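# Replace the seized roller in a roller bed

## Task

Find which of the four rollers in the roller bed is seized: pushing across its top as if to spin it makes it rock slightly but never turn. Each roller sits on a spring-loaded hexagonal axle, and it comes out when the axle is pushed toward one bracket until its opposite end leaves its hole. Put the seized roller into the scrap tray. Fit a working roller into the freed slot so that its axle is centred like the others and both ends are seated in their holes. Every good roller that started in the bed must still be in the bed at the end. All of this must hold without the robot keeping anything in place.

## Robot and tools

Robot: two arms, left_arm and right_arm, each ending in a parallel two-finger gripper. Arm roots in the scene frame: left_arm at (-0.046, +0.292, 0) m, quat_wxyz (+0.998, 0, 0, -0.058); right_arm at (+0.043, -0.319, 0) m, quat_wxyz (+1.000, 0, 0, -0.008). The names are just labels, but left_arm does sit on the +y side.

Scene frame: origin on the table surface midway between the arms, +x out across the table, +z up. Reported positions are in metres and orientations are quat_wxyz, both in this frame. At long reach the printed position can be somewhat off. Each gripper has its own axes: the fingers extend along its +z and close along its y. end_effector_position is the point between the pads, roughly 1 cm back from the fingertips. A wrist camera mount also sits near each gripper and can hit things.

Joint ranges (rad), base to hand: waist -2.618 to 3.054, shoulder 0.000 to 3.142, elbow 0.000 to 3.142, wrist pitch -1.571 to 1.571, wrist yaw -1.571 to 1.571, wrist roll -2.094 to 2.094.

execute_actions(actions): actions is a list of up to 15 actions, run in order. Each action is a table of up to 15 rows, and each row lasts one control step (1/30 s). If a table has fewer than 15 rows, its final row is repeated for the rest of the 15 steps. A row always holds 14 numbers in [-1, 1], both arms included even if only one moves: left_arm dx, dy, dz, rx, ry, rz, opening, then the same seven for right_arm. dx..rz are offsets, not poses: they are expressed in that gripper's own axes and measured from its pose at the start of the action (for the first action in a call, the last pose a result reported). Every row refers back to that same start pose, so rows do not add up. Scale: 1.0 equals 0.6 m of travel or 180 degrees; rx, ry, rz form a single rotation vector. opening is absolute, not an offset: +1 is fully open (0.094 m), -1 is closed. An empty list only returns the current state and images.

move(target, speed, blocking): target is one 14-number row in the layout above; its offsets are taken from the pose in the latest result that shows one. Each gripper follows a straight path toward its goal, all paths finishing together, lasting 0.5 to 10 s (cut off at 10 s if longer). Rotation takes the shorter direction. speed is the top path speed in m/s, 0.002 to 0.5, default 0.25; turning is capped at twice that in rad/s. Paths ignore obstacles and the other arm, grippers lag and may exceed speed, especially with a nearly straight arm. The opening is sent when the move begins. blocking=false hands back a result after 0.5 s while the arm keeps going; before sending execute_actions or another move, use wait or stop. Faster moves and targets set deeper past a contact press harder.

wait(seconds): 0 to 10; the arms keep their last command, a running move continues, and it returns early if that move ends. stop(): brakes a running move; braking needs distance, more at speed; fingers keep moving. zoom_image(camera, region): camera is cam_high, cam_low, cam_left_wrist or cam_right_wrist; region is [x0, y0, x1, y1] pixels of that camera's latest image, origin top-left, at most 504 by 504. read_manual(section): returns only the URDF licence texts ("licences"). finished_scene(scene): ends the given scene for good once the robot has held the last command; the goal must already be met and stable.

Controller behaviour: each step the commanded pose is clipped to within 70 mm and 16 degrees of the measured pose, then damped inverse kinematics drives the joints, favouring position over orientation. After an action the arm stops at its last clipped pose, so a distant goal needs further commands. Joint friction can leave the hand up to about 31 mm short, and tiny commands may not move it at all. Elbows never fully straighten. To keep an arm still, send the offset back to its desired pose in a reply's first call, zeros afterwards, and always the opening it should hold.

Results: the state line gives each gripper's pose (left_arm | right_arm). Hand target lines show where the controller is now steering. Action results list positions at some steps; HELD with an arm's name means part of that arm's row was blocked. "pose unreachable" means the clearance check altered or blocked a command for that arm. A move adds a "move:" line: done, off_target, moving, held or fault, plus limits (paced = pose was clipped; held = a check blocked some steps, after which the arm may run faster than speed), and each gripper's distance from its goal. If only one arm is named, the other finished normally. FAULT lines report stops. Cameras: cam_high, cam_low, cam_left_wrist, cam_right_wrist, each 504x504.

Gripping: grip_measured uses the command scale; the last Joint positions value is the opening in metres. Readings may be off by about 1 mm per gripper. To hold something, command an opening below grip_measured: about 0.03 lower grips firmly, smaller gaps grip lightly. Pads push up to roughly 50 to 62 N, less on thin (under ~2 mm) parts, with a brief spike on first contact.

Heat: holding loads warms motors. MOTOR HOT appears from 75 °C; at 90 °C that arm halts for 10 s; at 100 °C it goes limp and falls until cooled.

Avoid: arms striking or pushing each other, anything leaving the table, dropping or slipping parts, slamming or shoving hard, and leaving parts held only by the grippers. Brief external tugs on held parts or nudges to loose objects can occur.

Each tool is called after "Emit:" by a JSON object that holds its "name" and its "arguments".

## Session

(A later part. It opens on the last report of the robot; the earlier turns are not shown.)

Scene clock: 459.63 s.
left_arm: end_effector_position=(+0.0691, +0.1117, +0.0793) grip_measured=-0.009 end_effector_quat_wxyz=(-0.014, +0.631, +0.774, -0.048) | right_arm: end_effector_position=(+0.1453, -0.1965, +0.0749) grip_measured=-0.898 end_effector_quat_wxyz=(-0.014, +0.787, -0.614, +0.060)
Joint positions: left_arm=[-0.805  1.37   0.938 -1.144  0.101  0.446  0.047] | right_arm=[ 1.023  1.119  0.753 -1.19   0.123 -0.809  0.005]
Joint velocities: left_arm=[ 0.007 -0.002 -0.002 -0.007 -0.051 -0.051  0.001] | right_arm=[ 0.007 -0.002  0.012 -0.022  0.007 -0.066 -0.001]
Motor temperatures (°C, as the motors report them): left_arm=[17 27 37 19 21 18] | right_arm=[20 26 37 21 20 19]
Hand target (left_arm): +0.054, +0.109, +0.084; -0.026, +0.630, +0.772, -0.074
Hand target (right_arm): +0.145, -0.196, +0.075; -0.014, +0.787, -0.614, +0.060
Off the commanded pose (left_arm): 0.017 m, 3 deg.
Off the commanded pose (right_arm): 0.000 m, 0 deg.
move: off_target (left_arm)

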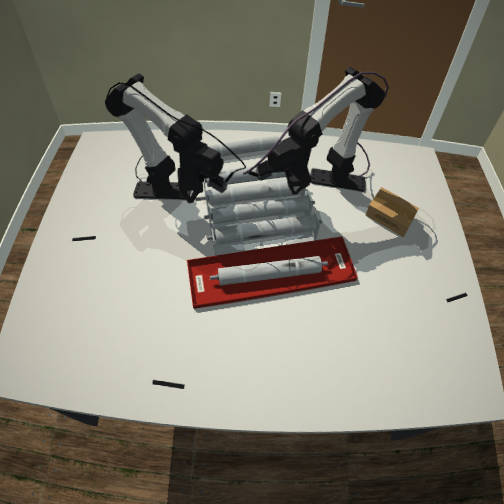

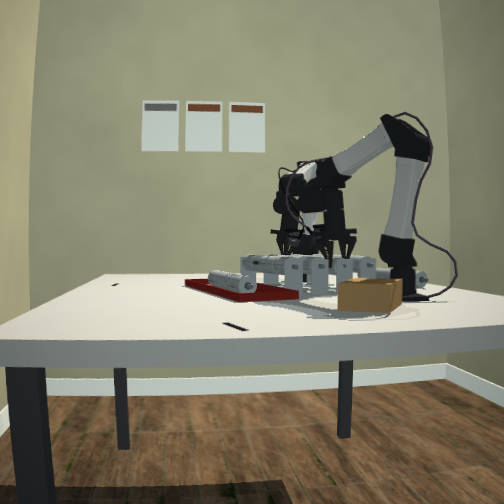

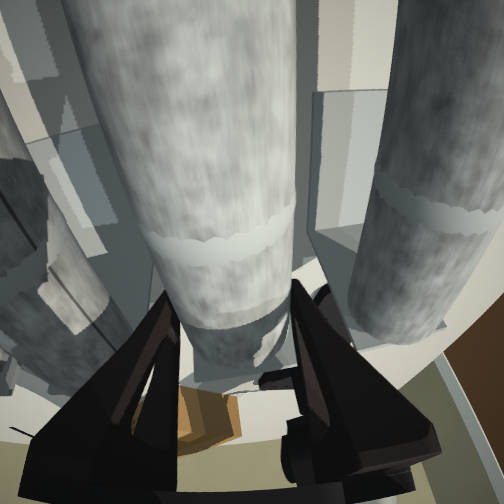

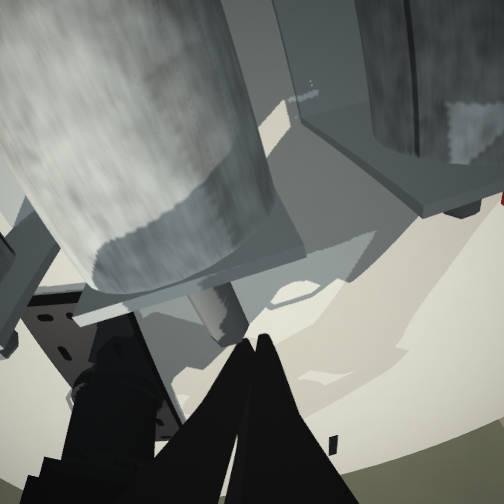

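Emit:
{"name": "move", "arguments": {"target": [0,-0.03,-0.016,-0.01,0,0,-0.1,0,0,0,0,0,0,-0.9], "speed": 0.004}}

Emit:
{"name": "zoom_image", "arguments": {"camera": "cam_low", "region": [320,245,370,285]}}

Scene clock: 466.93 s.
left_arm: end_effector_position=(+0.0644, +0.1101, +0.0820) grip_measured=-0.009 end_effector_quat_wxyz=(-0.001, +0.626, +0.780, -0.017) | right_arm: end_effector_position=(+0.1453, -0.1965, +0.0749) grip_measured=-0.898 end_effector_quat_wxyz=(-0.014, +0.787, -0.614, +0.060)
Joint positions: left_arm=[-0.882  1.351  0.938 -1.149  0.032  0.354  0.047] | right_arm=[ 1.023  1.119  0.753 -1.19   0.123 -0.809  0.005]
Joint velocities: left_arm=[-0.007 -0.002  0.012 -0.051 -0.037  0.022  0.001] | right_arm=[-0.017  0.002  0.012  0.022 -0.051 -0.007  0.   ]
Motor temperatures (°C, as the motors report them): left_arm=[17 28 37 19 21 18] | right_arm=[20 26 37 21 20 19]
Hand target (left_arm): +0.052, +0.108, +0.090; -0.005, +0.631, +0.775, -0.037
Hand target (right_arm): +0.145, -0.196, +0.075; -0.014, +0.787, -0.614, +0.060
Off the commanded pose (left_arm): 0.015 m, 2 deg.
Off the commanded pose (right_arm): 0.000 m, 0 deg.
move: off_target (left_arm)

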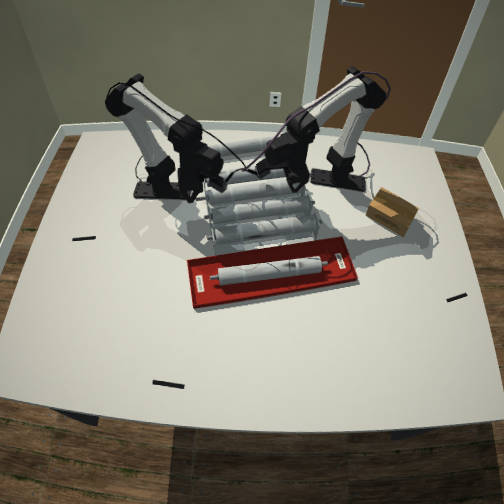

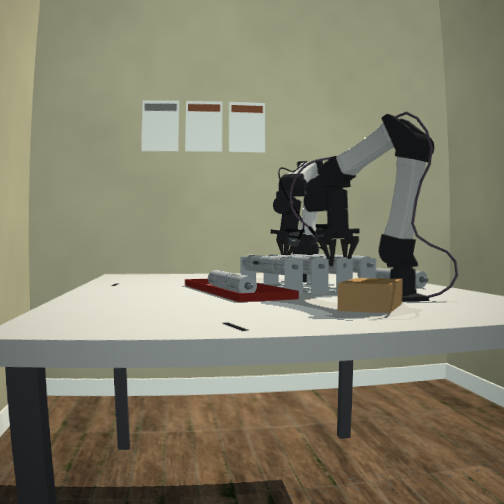

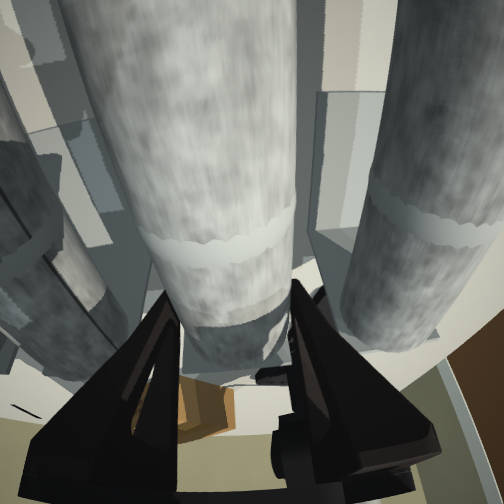

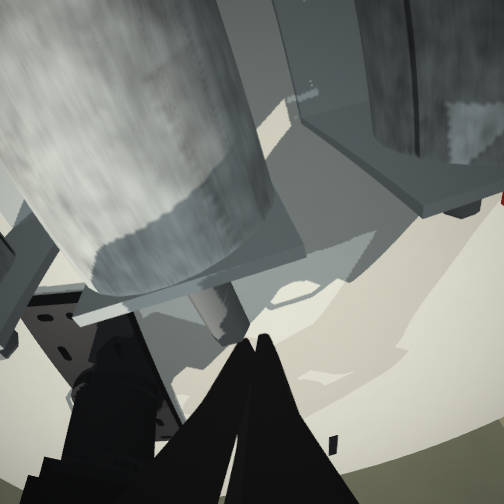

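Region (320, 245, 370, 285) of cam_low's 504x504 image, scaled by 10.080, with more detail than that image has; it fills the top 403 rows of this view, and the rest is white.

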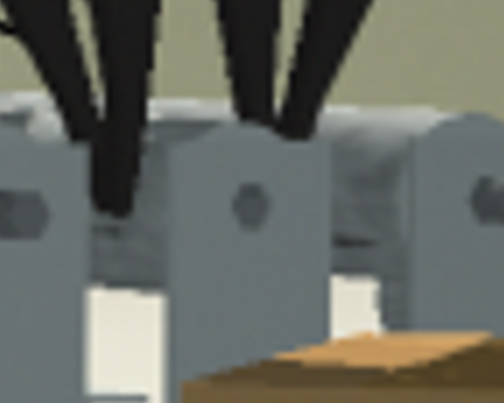

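Emit:
{"name": "move", "arguments": {"target": [0,0,-0.005,0,0,0,-0.1,0,0.02,0.02,0,0,0,0.1], "speed": 0.03}}

Emit:
{"name": "move", "arguments": {"target": [0,0,0,0,0,0,-0.1,-0.04,0,0,0,-0.03,0,0.1], "speed": 0.03}}

Emit:
{"name": "move", "arguments": {"target": [0,0,0,0,0,0,-0.1,0,0,0,0,0,0,-0.9]}}

Emit:
{"name": "move", "arguments": {"target": [0,0,0,0,0,0,-0.1,-0.03,0,0,0.05,0,0,-0.9], "speed": 0.02}}

Emit:
{"name": "move", "arguments": {"target": [0,0,0,0,0,0,-0.1,-0.03,0,0,-0.08,0,0,-0.9], "speed": 0.02}}

Emit:
{"name": "zoom_image", "arguments": {"camera": "cam_low", "region": [320,245,370,285]}}

Scene clock: 474.60 s.
left_arm: end_effector_position=(+0.0647, +0.1102, +0.0820) grip_measured=-0.009 end_effector_quat_wxyz=(-0.000, +0.626, +0.780, -0.016) | right_arm: end_effector_position=(+0.1368, -0.1998, +0.0664) grip_measured=+0.098 end_effector_quat_wxyz=(-0.009, +0.787, -0.614, +0.061)
Joint positions: left_arm=[-0.882  1.351  0.938 -1.148  0.031  0.354  0.047] | right_arm=[ 1.058  1.104  0.712 -1.177  0.123 -0.775  0.052]
Joint velocities: left_arm=[-0.002 -0.002 -0.017 -0.007  0.037  0.007 -0.001] | right_arm=[ 0.002  0.007 -0.007 -0.022 -0.007  0.022  0.001]
Motor temperatures (°C, as the motors report them): left_arm=[17 28 37 19 21 18] | right_arm=[20 26 37 21 20 19]
Hand target (left_arm): +0.065, +0.110, +0.085; -0.001, +0.626, +0.780, -0.017
Hand target (right_arm): +0.135, -0.201, +0.062; -0.013, +0.787, -0.614, +0.061
Off the commanded pose (left_arm): 0.003 m, 0 deg.
Off the commanded pose (right_arm): 0.005 m, 1 deg.
move: done

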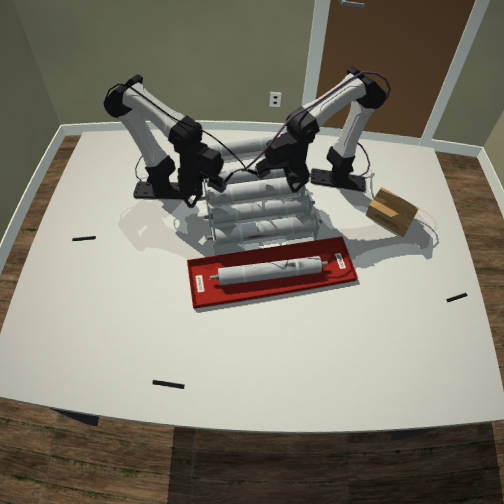

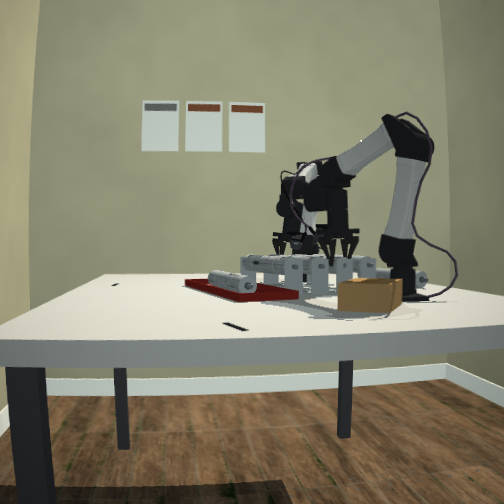

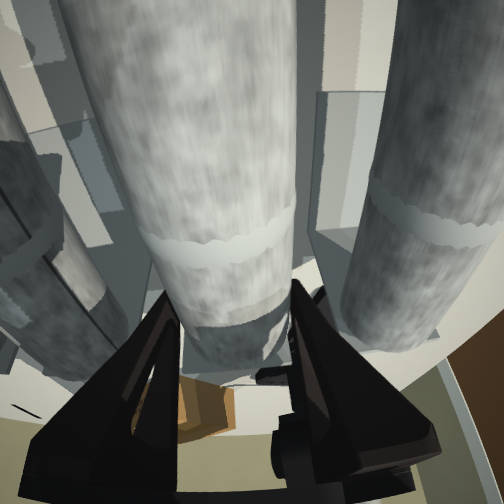

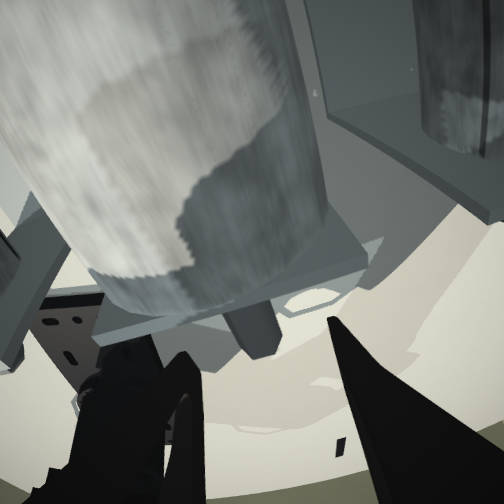

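Scene clock: 476.43 s.
left_arm: end_effector_position=(+0.0647, +0.1102, +0.0820) grip_measured=-0.009 end_effector_quat_wxyz=(-0.000, +0.626, +0.780, -0.016) | right_arm: end_effector_position=(+0.1313, -0.1810, +0.0659) grip_measured=+0.098 end_effector_quat_wxyz=(-0.032, +0.789, -0.613, +0.028)
Joint positions: left_arm=[-0.882  1.351  0.938 -1.148  0.031  0.354  0.047] | right_arm=[ 1.085  1.104  0.712 -1.124  0.065 -0.754  0.052]
Joint velocities: left_arm=[ 0.002 -0.017  0.007 -0.037  0.081 -0.007 -0.   ] | right_arm=[-0.002 -0.007 -0.002  0.022 -0.066  0.022  0.   ]
Motor temperatures (°C, as the motors report them): left_arm=[17 28 37 19 21 18] | right_arm=[20 26 37 21 20 19]
Hand target (left_arm): +0.065, +0.110, +0.082; -0.000, +0.626, +0.780, -0.016
Hand target (right_arm): +0.131, -0.177, +0.064; -0.037, +0.790, -0.612, +0.023
Off the commanded pose (left_arm): 0.000 m, 0 deg.
Off the commanded pose (right_arm): 0.005 m, 1 deg.
move: done

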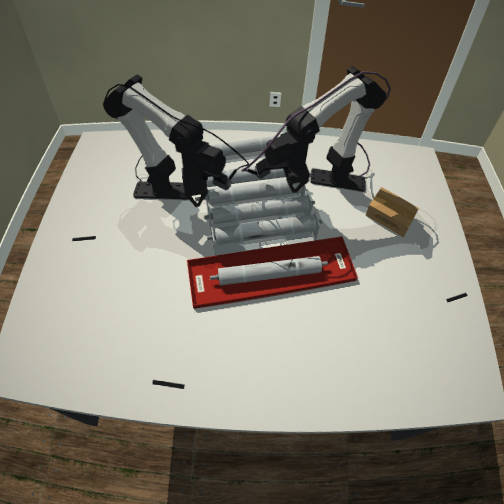

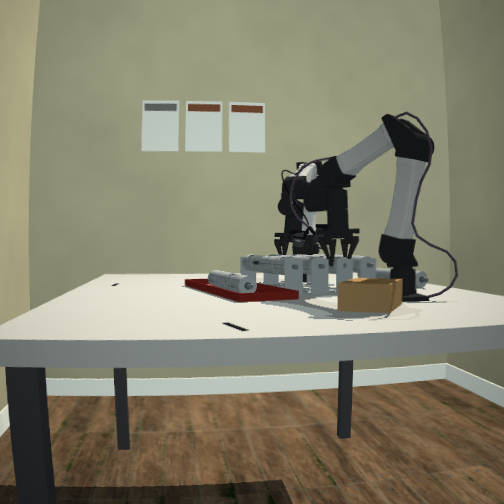

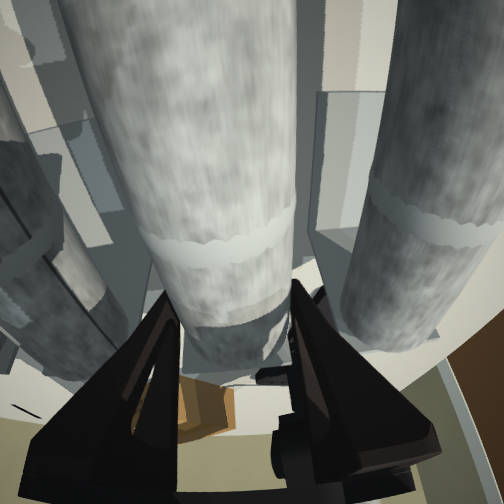

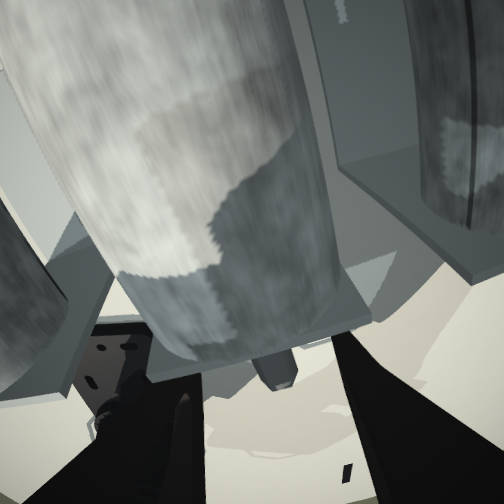

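Scene clock: 476.93 s.
left_arm: end_effector_position=(+0.0648, +0.1103, +0.0820) grip_measured=-0.009 end_effector_quat_wxyz=(-0.000, +0.626, +0.780, -0.016) | right_arm: end_effector_position=(+0.1369, -0.1790, +0.0666) grip_measured=-0.766 end_effector_quat_wxyz=(-0.043, +0.787, -0.615, +0.036)
Joint positions: left_arm=[-0.882  1.351  0.938 -1.148  0.03   0.354  0.047] | right_arm=[ 1.082  1.104  0.712 -1.106  0.085 -0.753  0.011]
Joint velocities: left_arm=[ 0.007  0.002  0.002 -0.007  0.007 -0.095 -0.001] | right_arm=[ 0.017 -0.007 -0.007  0.022  0.007 -0.081  0.001]
Motor temperatures (°C, as the motors report them): left_arm=[17 28 37 19 21 18] | right_arm=[20 26 37 21 20 19]
Hand target (left_arm): +0.065, +0.110, +0.082; -0.000, +0.626, +0.780, -0.016
Hand target (right_arm): +0.131, -0.181, +0.066; -0.033, +0.789, -0.613, +0.028
Off the commanded pose (left_arm): 0.000 m, 0 deg.
Off the commanded pose (right_arm): 0.006 m, 2 deg.
move: done

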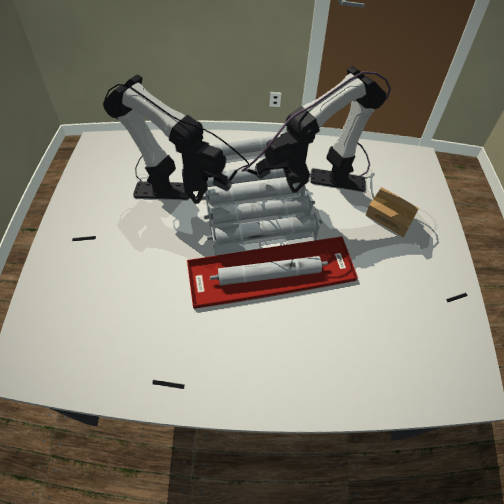

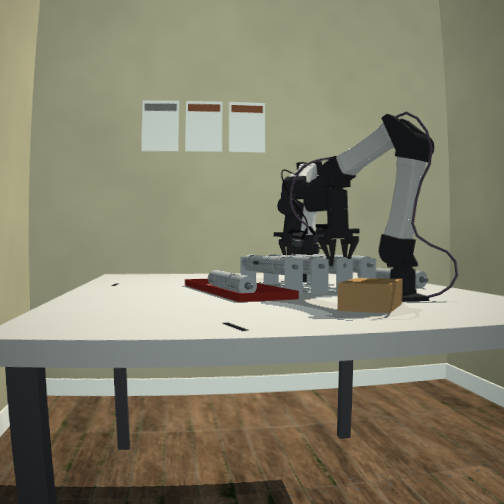

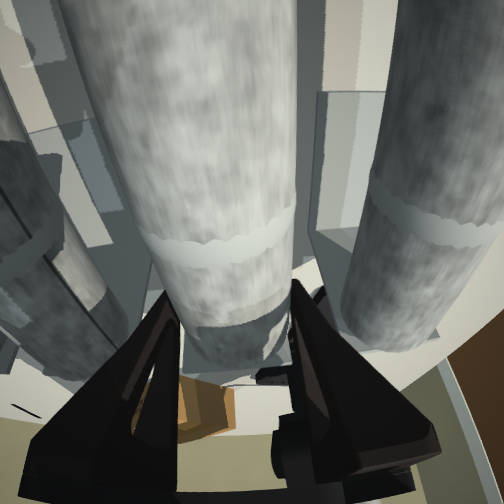

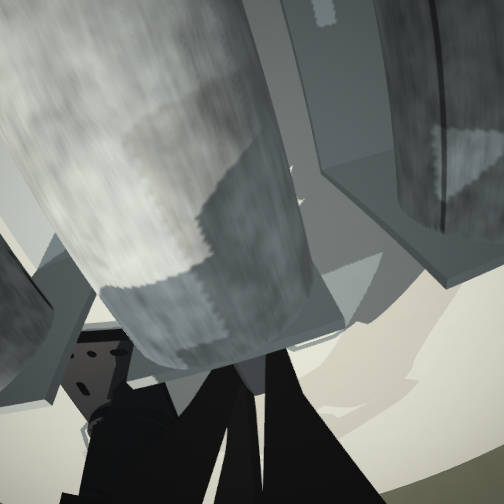

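Scene clock: 481.10 s.
left_arm: end_effector_position=(+0.0646, +0.1102, +0.0820) grip_measured=-0.009 end_effector_quat_wxyz=(-0.000, +0.626, +0.780, -0.016) | right_arm: end_effector_position=(+0.1372, -0.1790, +0.0671) grip_measured=-0.766 end_effector_quat_wxyz=(-0.076, +0.778, -0.613, +0.116)
Joint positions: left_arm=[-0.882  1.351  0.938 -1.148  0.031  0.353  0.047] | right_arm=[ 1.268  1.092  0.686 -1.099  0.27  -0.564  0.011]
Joint velocities: left_arm=[-0.017  0.022 -0.002 -0.007  0.007 -0.037 -0.001] | right_arm=[-0.002  0.007 -0.007 -0.022  0.037  0.022 -0.001]
Motor temperatures (°C, as the motors report them): left_arm=[17 28 37 19 21 18] | right_arm=[20 26 36 21 20 19]
Hand target (left_arm): +0.065, +0.110, +0.082; -0.000, +0.626, +0.780, -0.016
Hand target (right_arm): +0.132, -0.163, +0.067; -0.103, +0.782, -0.609, +0.084
Off the commanded pose (left_arm): 0.000 m, 0 deg.
Off the commanded pose (right_arm): 0.018 m, 5 deg.
move: off_target (right_arm)

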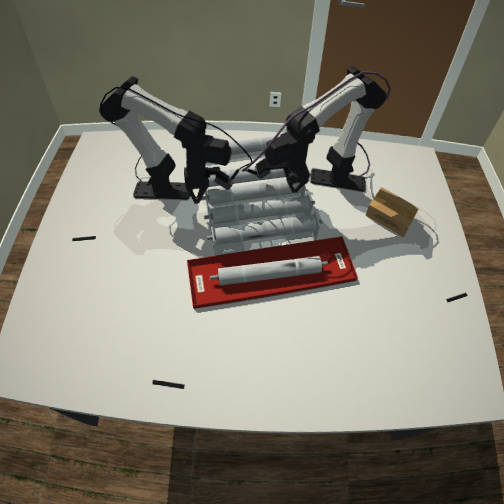

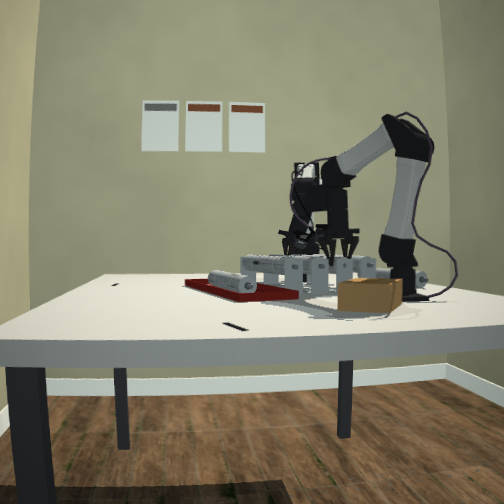

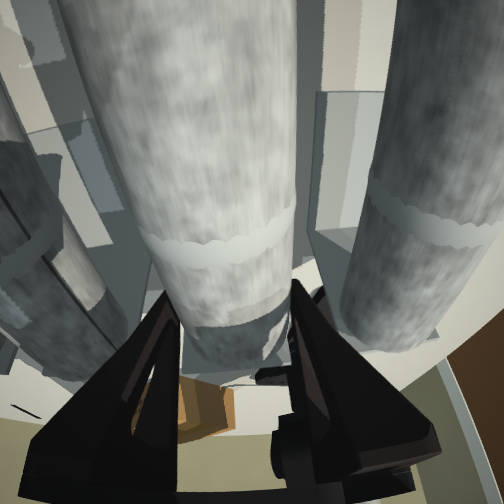

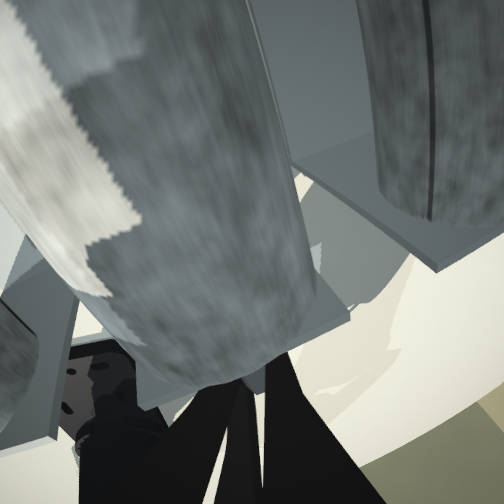

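Scene clock: 487.60 s.
left_arm: end_effector_position=(+0.0651, +0.1105, +0.0820) grip_measured=-0.009 end_effector_quat_wxyz=(+0.000, +0.626, +0.780, -0.015) | right_arm: end_effector_position=(+0.1365, -0.1795, +0.0672) grip_measured=-0.766 end_effector_quat_wxyz=(+0.032, +0.779, -0.622, +0.074)
Joint positions: left_arm=[-0.882  1.351  0.938 -1.148  0.028  0.353  0.047] | right_arm=[ 1.129  1.281  0.817 -1.203  0.131 -0.676  0.011]
Joint velocities: left_arm=[-0.022 -0.007 -0.002 -0.081  0.007 -0.037  0.   ] | right_arm=[ 0.017 -0.012 -0.017  0.007 -0.007 -0.037  0.001]
Motor temperatures (°C, as the motors report them): left_arm=[17 28 37 19 21 18] | right_arm=[20 25 37 21 20 19]
Hand target (left_arm): +0.065, +0.110, +0.082; -0.000, +0.626, +0.780, -0.016
Hand target (right_arm): +0.133, -0.162, +0.067; +0.022, +0.781, -0.623, +0.040
Off the commanded pose (left_arm): 0.001 m, 0 deg.
Off the commanded pose (right_arm): 0.018 m, 4 deg.
move: off_target (right_arm)

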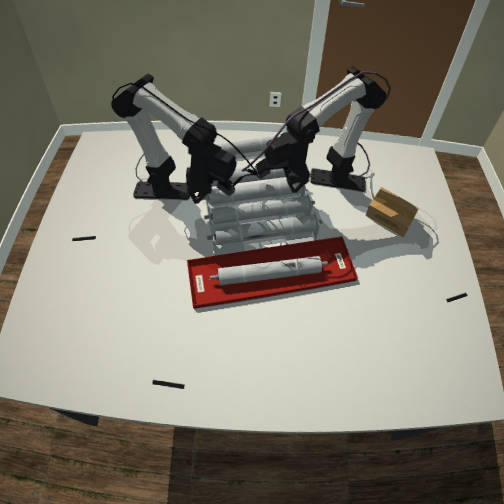

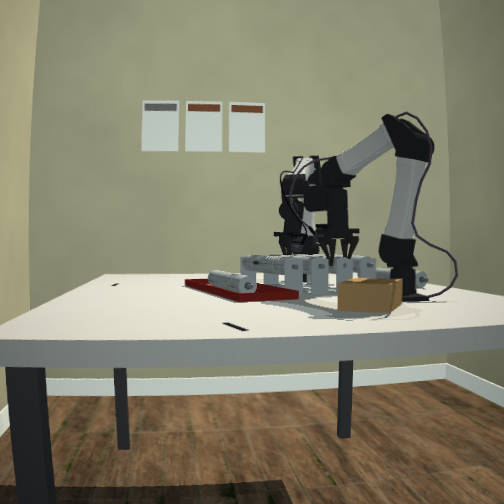

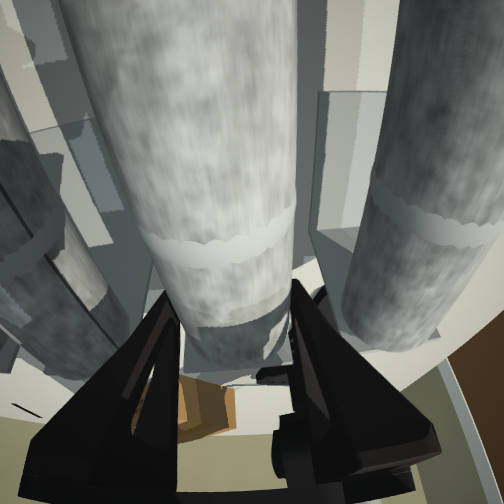

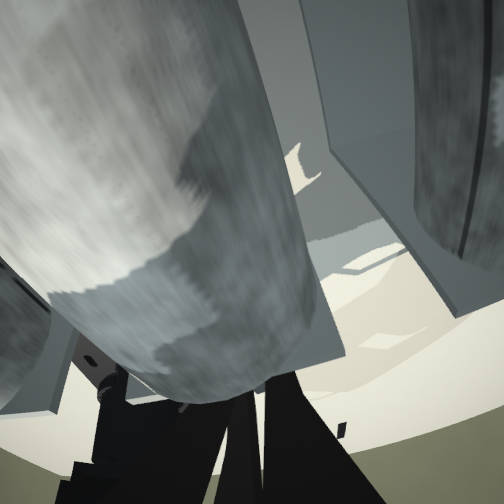

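Region (320, 245, 370, 285) of cam_low's 504x504 image, scaled by 10.080, with more detail than that image has; it fills the top 403 rows of this view, and the rest is white.

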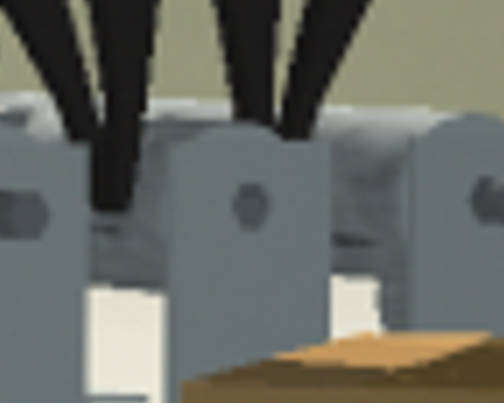

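Emit:
{"name": "move", "arguments": {"target": [0,0,0,0,0,0,-0.1,-0.025,0,0,-0.17,-0.03,0,-0.9], "speed": 0.03}}

Emit:
{"name": "zoom_image", "arguments": {"camera": "cam_low", "region": [320,245,370,285]}}

Scene clock: 499.97 s.
left_arm: end_effector_position=(+0.0652, +0.1106, +0.0820) grip_measured=-0.009 end_effector_quat_wxyz=(+0.000, +0.626, +0.780, -0.014) | right_arm: end_effector_position=(+0.1340, -0.1800, +0.0667) grip_measured=-0.765 end_effector_quat_wxyz=(+0.220, +0.756, -0.609, -0.095)
Joint positions: left_arm=[-0.882  1.351  0.938 -1.148  0.027  0.354  0.047] | right_arm=[ 0.843  1.638  1.026 -1.418 -0.158 -0.994  0.011]
Joint velocities: left_arm=[ 0.027 -0.012  0.007 -0.066 -0.051  0.007  0.001] | right_arm=[-0.017  0.002 -0.002 -0.037 -0.066  0.007  0.   ]
Motor temperatures (°C, as the motors report them): left_arm=[17 28 37 19 21 18] | right_arm=[20 25 37 21 20 19]
Hand target (left_arm): +0.065, +0.110, +0.082; +0.000, +0.626, +0.780, -0.015
Hand target (right_arm): +0.134, -0.165, +0.067; +0.209, +0.745, -0.621, -0.126
Off the commanded pose (left_arm): 0.000 m, 0 deg.
Off the commanded pose (right_arm): 0.015 m, 4 deg.
move: off_target (right_arm)

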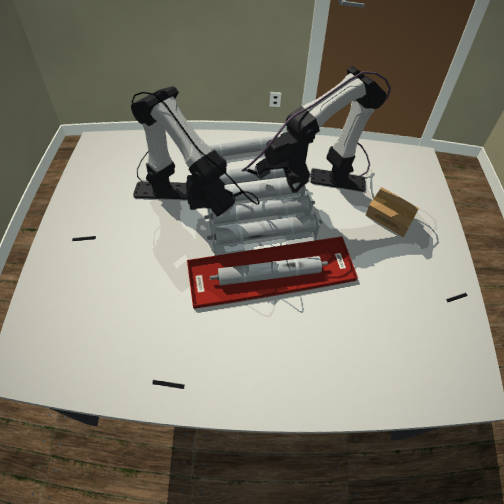

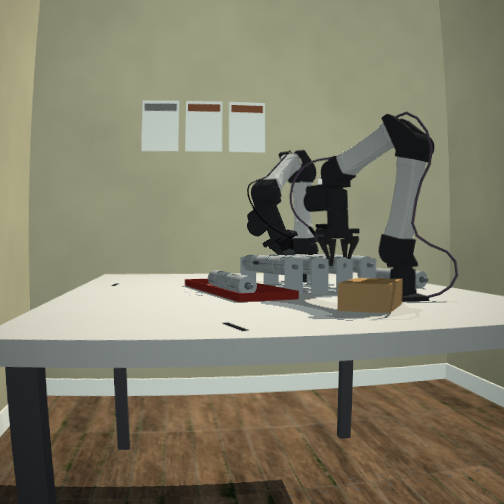

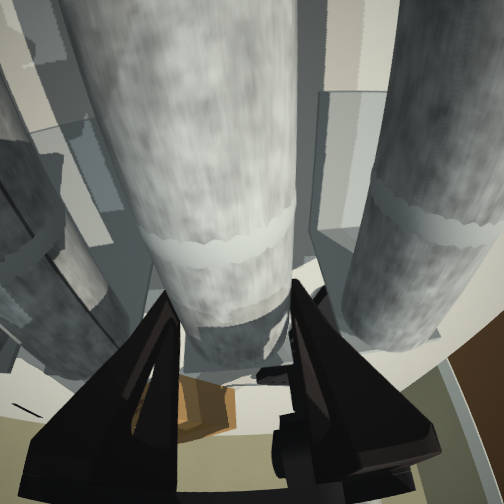

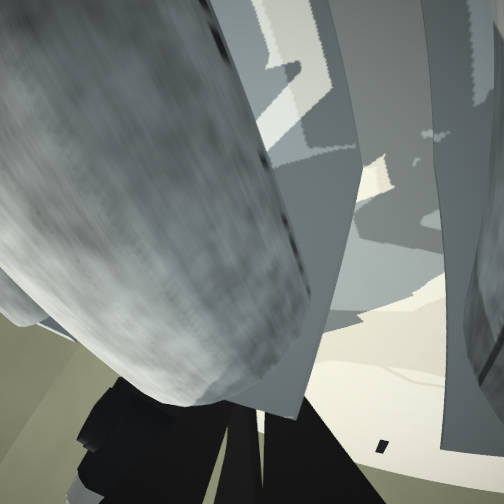

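Region (320, 245, 370, 285) of cam_low's 504x504 image, scaled by 10.080, with more detail than that image has; it fills the top 403 rows of this view, and the rest is white.

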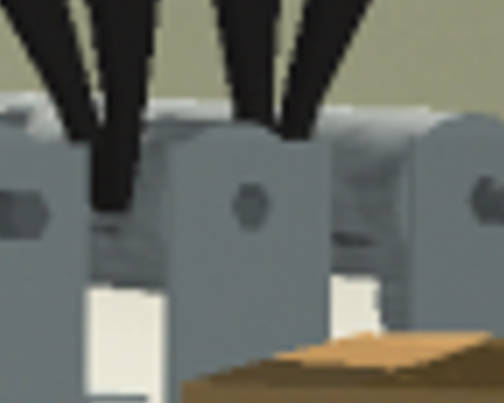

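Emit:
{"name": "move", "arguments": {"target": [0,0,0,0,0,0,-0.1,0.022,0,0,-0.015,0,0,-0.4], "speed": 0.02}}

Emit:
{"name": "move", "arguments": {"target": [0,0,0,0,0,0,-0.1,0,0,0,0,0,0,-0.9]}}

Emit:
{"name": "move", "arguments": {"target": [0,0.02,0,0,0,0,-0.1,-0.03,0,0,0,0,0,-0.9], "speed": 0.005}}

Emit:
{"name": "zoom_image", "arguments": {"camera": "cam_low", "region": [320,245,370,285]}}

Scene clock: 506.57 s.
left_arm: end_effector_position=(+0.0652, +0.1106, +0.0820) grip_measured=-0.009 end_effector_quat_wxyz=(+0.000, +0.626, +0.780, -0.014) | right_arm: end_effector_position=(+0.1376, -0.1887, +0.0694) grip_measured=-0.402 end_effector_quat_wxyz=(+0.226, +0.755, -0.606, -0.110)
Joint positions: left_arm=[-0.882  1.351  0.938 -1.148  0.027  0.354  0.047] | right_arm=[ 0.789  1.638  1.026 -1.442 -0.159 -1.055  0.028]
Joint velocities: left_arm=[-0.007 -0.017 -0.027 -0.007  0.022  0.022  0.   ] | right_arm=[-0.007 -0.012 -0.002 -0.081  0.051  0.037  0.   ]
Motor temperatures (°C, as the motors report them): left_arm=[17 27 37 19 21 18] | right_arm=[20 26 37 21 20 19]
Hand target (left_arm): +0.065, +0.111, +0.082; +0.000, +0.626, +0.780, -0.014
Hand target (right_arm): +0.137, -0.192, +0.068; +0.238, +0.750, -0.607, -0.109
Off the commanded pose (left_arm): 0.000 m, 0 deg.
Off the commanded pose (right_arm): 0.004 m, 1 deg.
move: done

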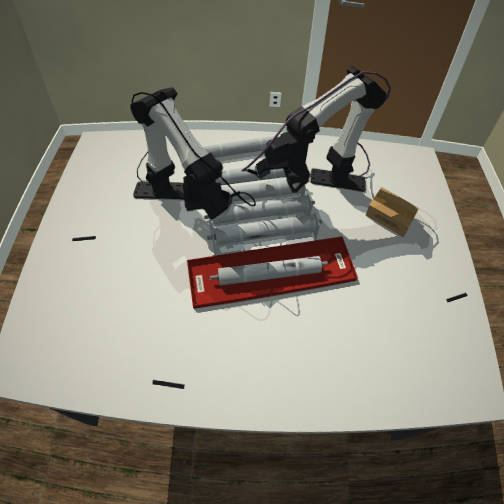

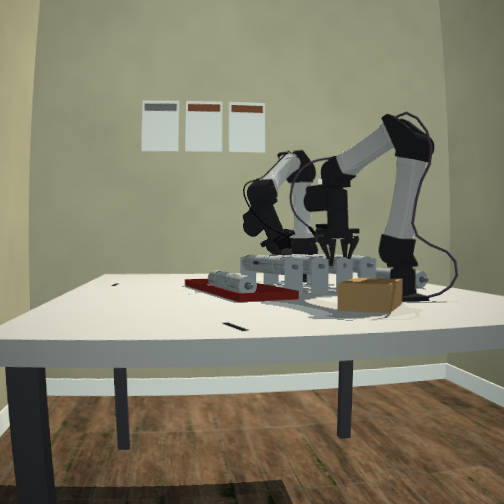

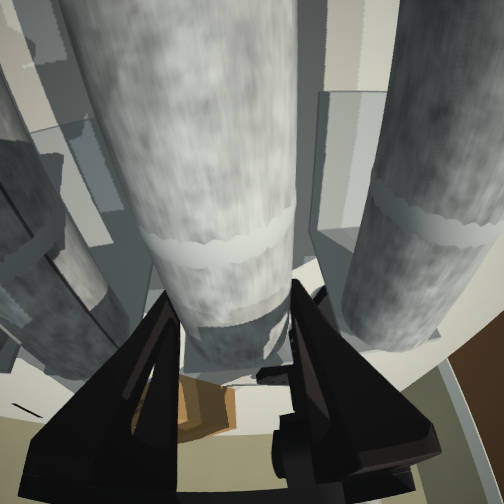

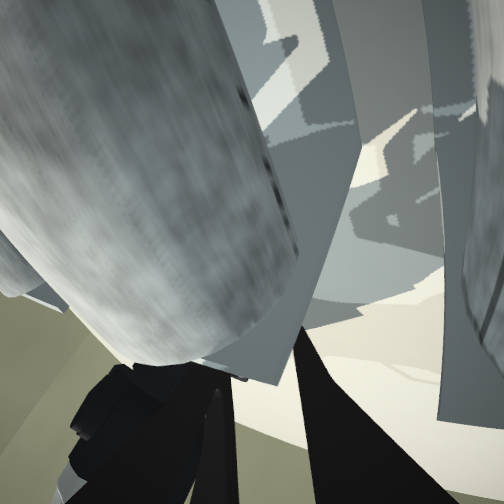

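Scene clock: 507.07 s.
left_arm: end_effector_position=(+0.0653, +0.1105, +0.0820) grip_measured=-0.009 end_effector_quat_wxyz=(+0.001, +0.626, +0.780, -0.014) | right_arm: end_effector_position=(+0.1375, -0.1887, +0.0694) grip_measured=-0.788 end_effector_quat_wxyz=(+0.226, +0.755, -0.606, -0.110)
Joint positions: left_arm=[-0.882  1.351  0.938 -1.148  0.027  0.354  0.047] | right_arm=[ 0.789  1.638  1.026 -1.442 -0.159 -1.055  0.01 ]
Joint velocities: left_arm=[-0.007  0.012 -0.002 -0.007 -0.007 -0.022  0.   ] | right_arm=[-0.012 -0.007  0.002  0.037 -0.037  0.051 -0.   ]
Motor temperatures (°C, as the motors report them): left_arm=[17 27 37 19 21 18] | right_arm=[20 26 37 21 20 19]
Hand target (left_arm): +0.065, +0.111, +0.082; +0.000, +0.626, +0.780, -0.014
Hand target (right_arm): +0.138, -0.189, +0.069; +0.226, +0.755, -0.606, -0.110
Off the commanded pose (left_arm): 0.000 m, 0 deg.
Off the commanded pose (right_arm): 0.000 m, 0 deg.
move: done

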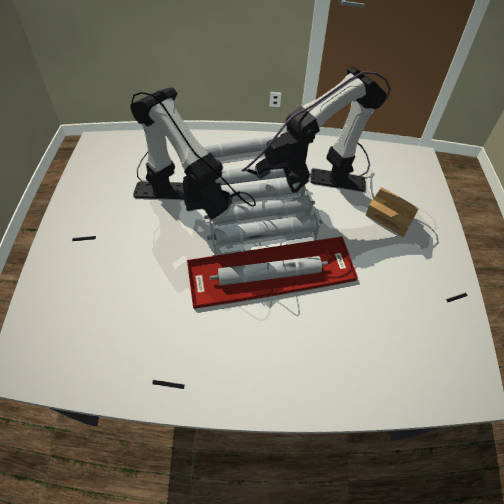

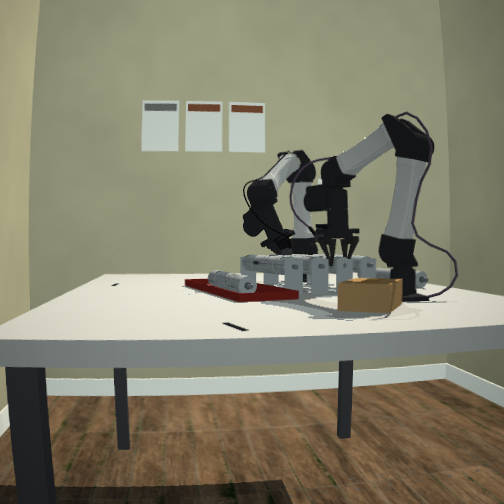

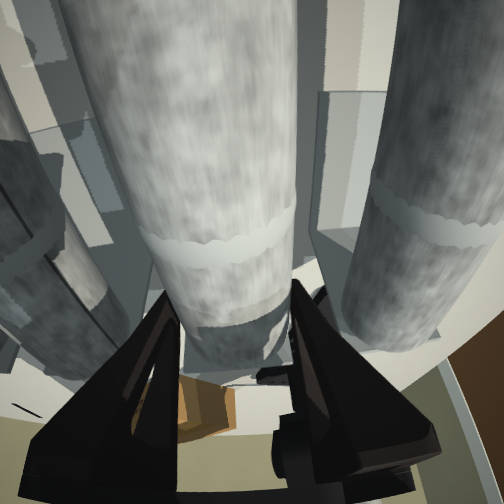

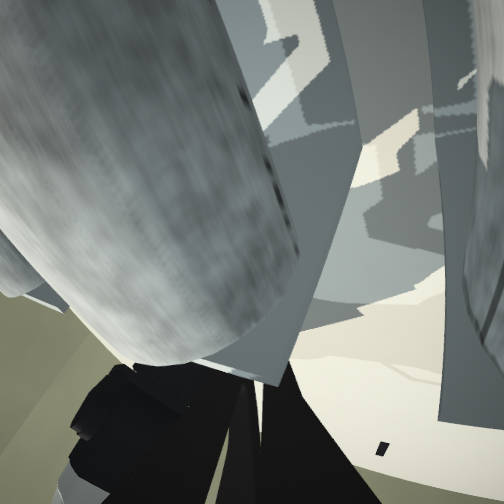

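Scene clock: 510.90 s.
left_arm: end_effector_position=(+0.0660, +0.1107, +0.0820) grip_measured=-0.009 end_effector_quat_wxyz=(-0.005, +0.626, +0.779, -0.032) | right_arm: end_effector_position=(+0.1372, -0.1885, +0.0695) grip_measured=-0.788 end_effector_quat_wxyz=(+0.235, +0.759, -0.601, -0.083)
Joint positions: left_arm=[-0.849  1.353  0.938 -1.148  0.063  0.388  0.047] | right_arm=[ 0.832  1.648  1.037 -1.45  -0.121 -1.016  0.01 ]
Joint velocities: left_arm=[ 0.007  0.002  0.002  0.022 -0.037 -0.007  0.   ] | right_arm=[-0.002 -0.022 -0.007 -0.022  0.022  0.051 -0.   ]
Motor temperatures (°C, as the motors report them): left_arm=[17 27 37 19 21 18] | right_arm=[20 26 37 21 20 19]
Hand target (left_arm): +0.077, +0.113, +0.082; +0.001, +0.626, +0.780, -0.014
Hand target (right_arm): +0.133, -0.172, +0.068; +0.226, +0.755, -0.605, -0.110
Off the commanded pose (left_arm): 0.011 m, 2 deg.
Off the commanded pose (right_arm): 0.018 m, 3 deg.
move: off_target (left_arm, right_arm)

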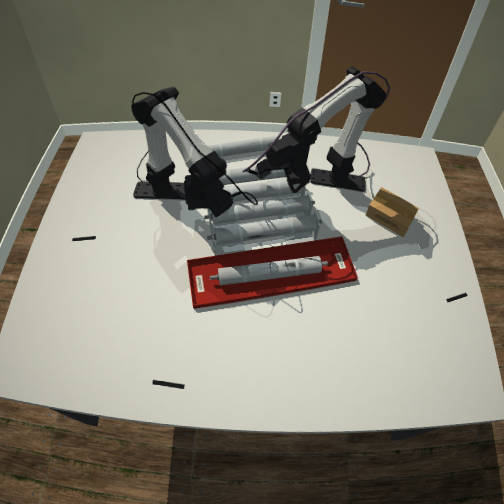

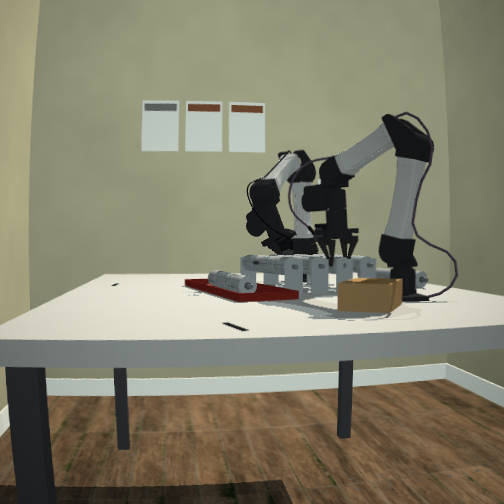

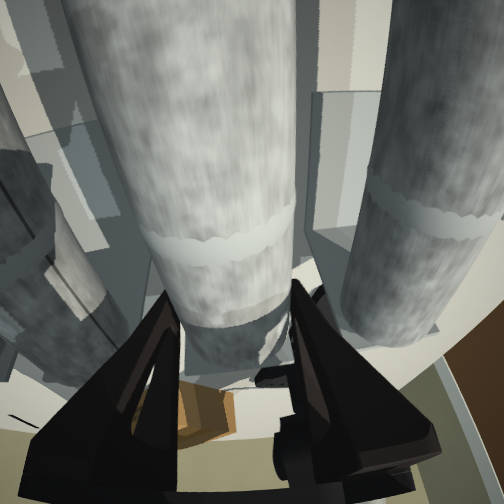

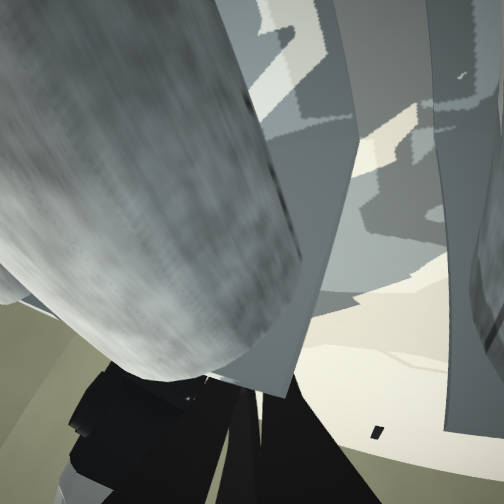

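Region (320, 245, 370, 285) of cam_low's 504x504 image, scaled by 10.080, with more detail than that image has; it fills the top 403 rows of this view, and the rest is white.

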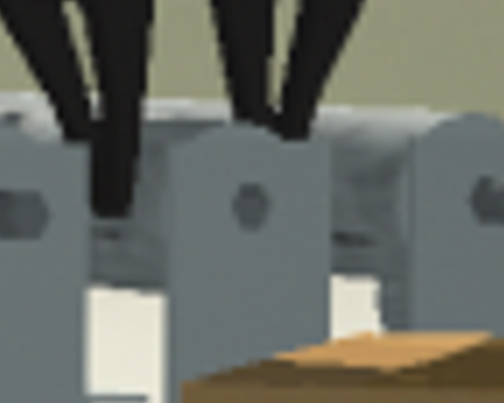

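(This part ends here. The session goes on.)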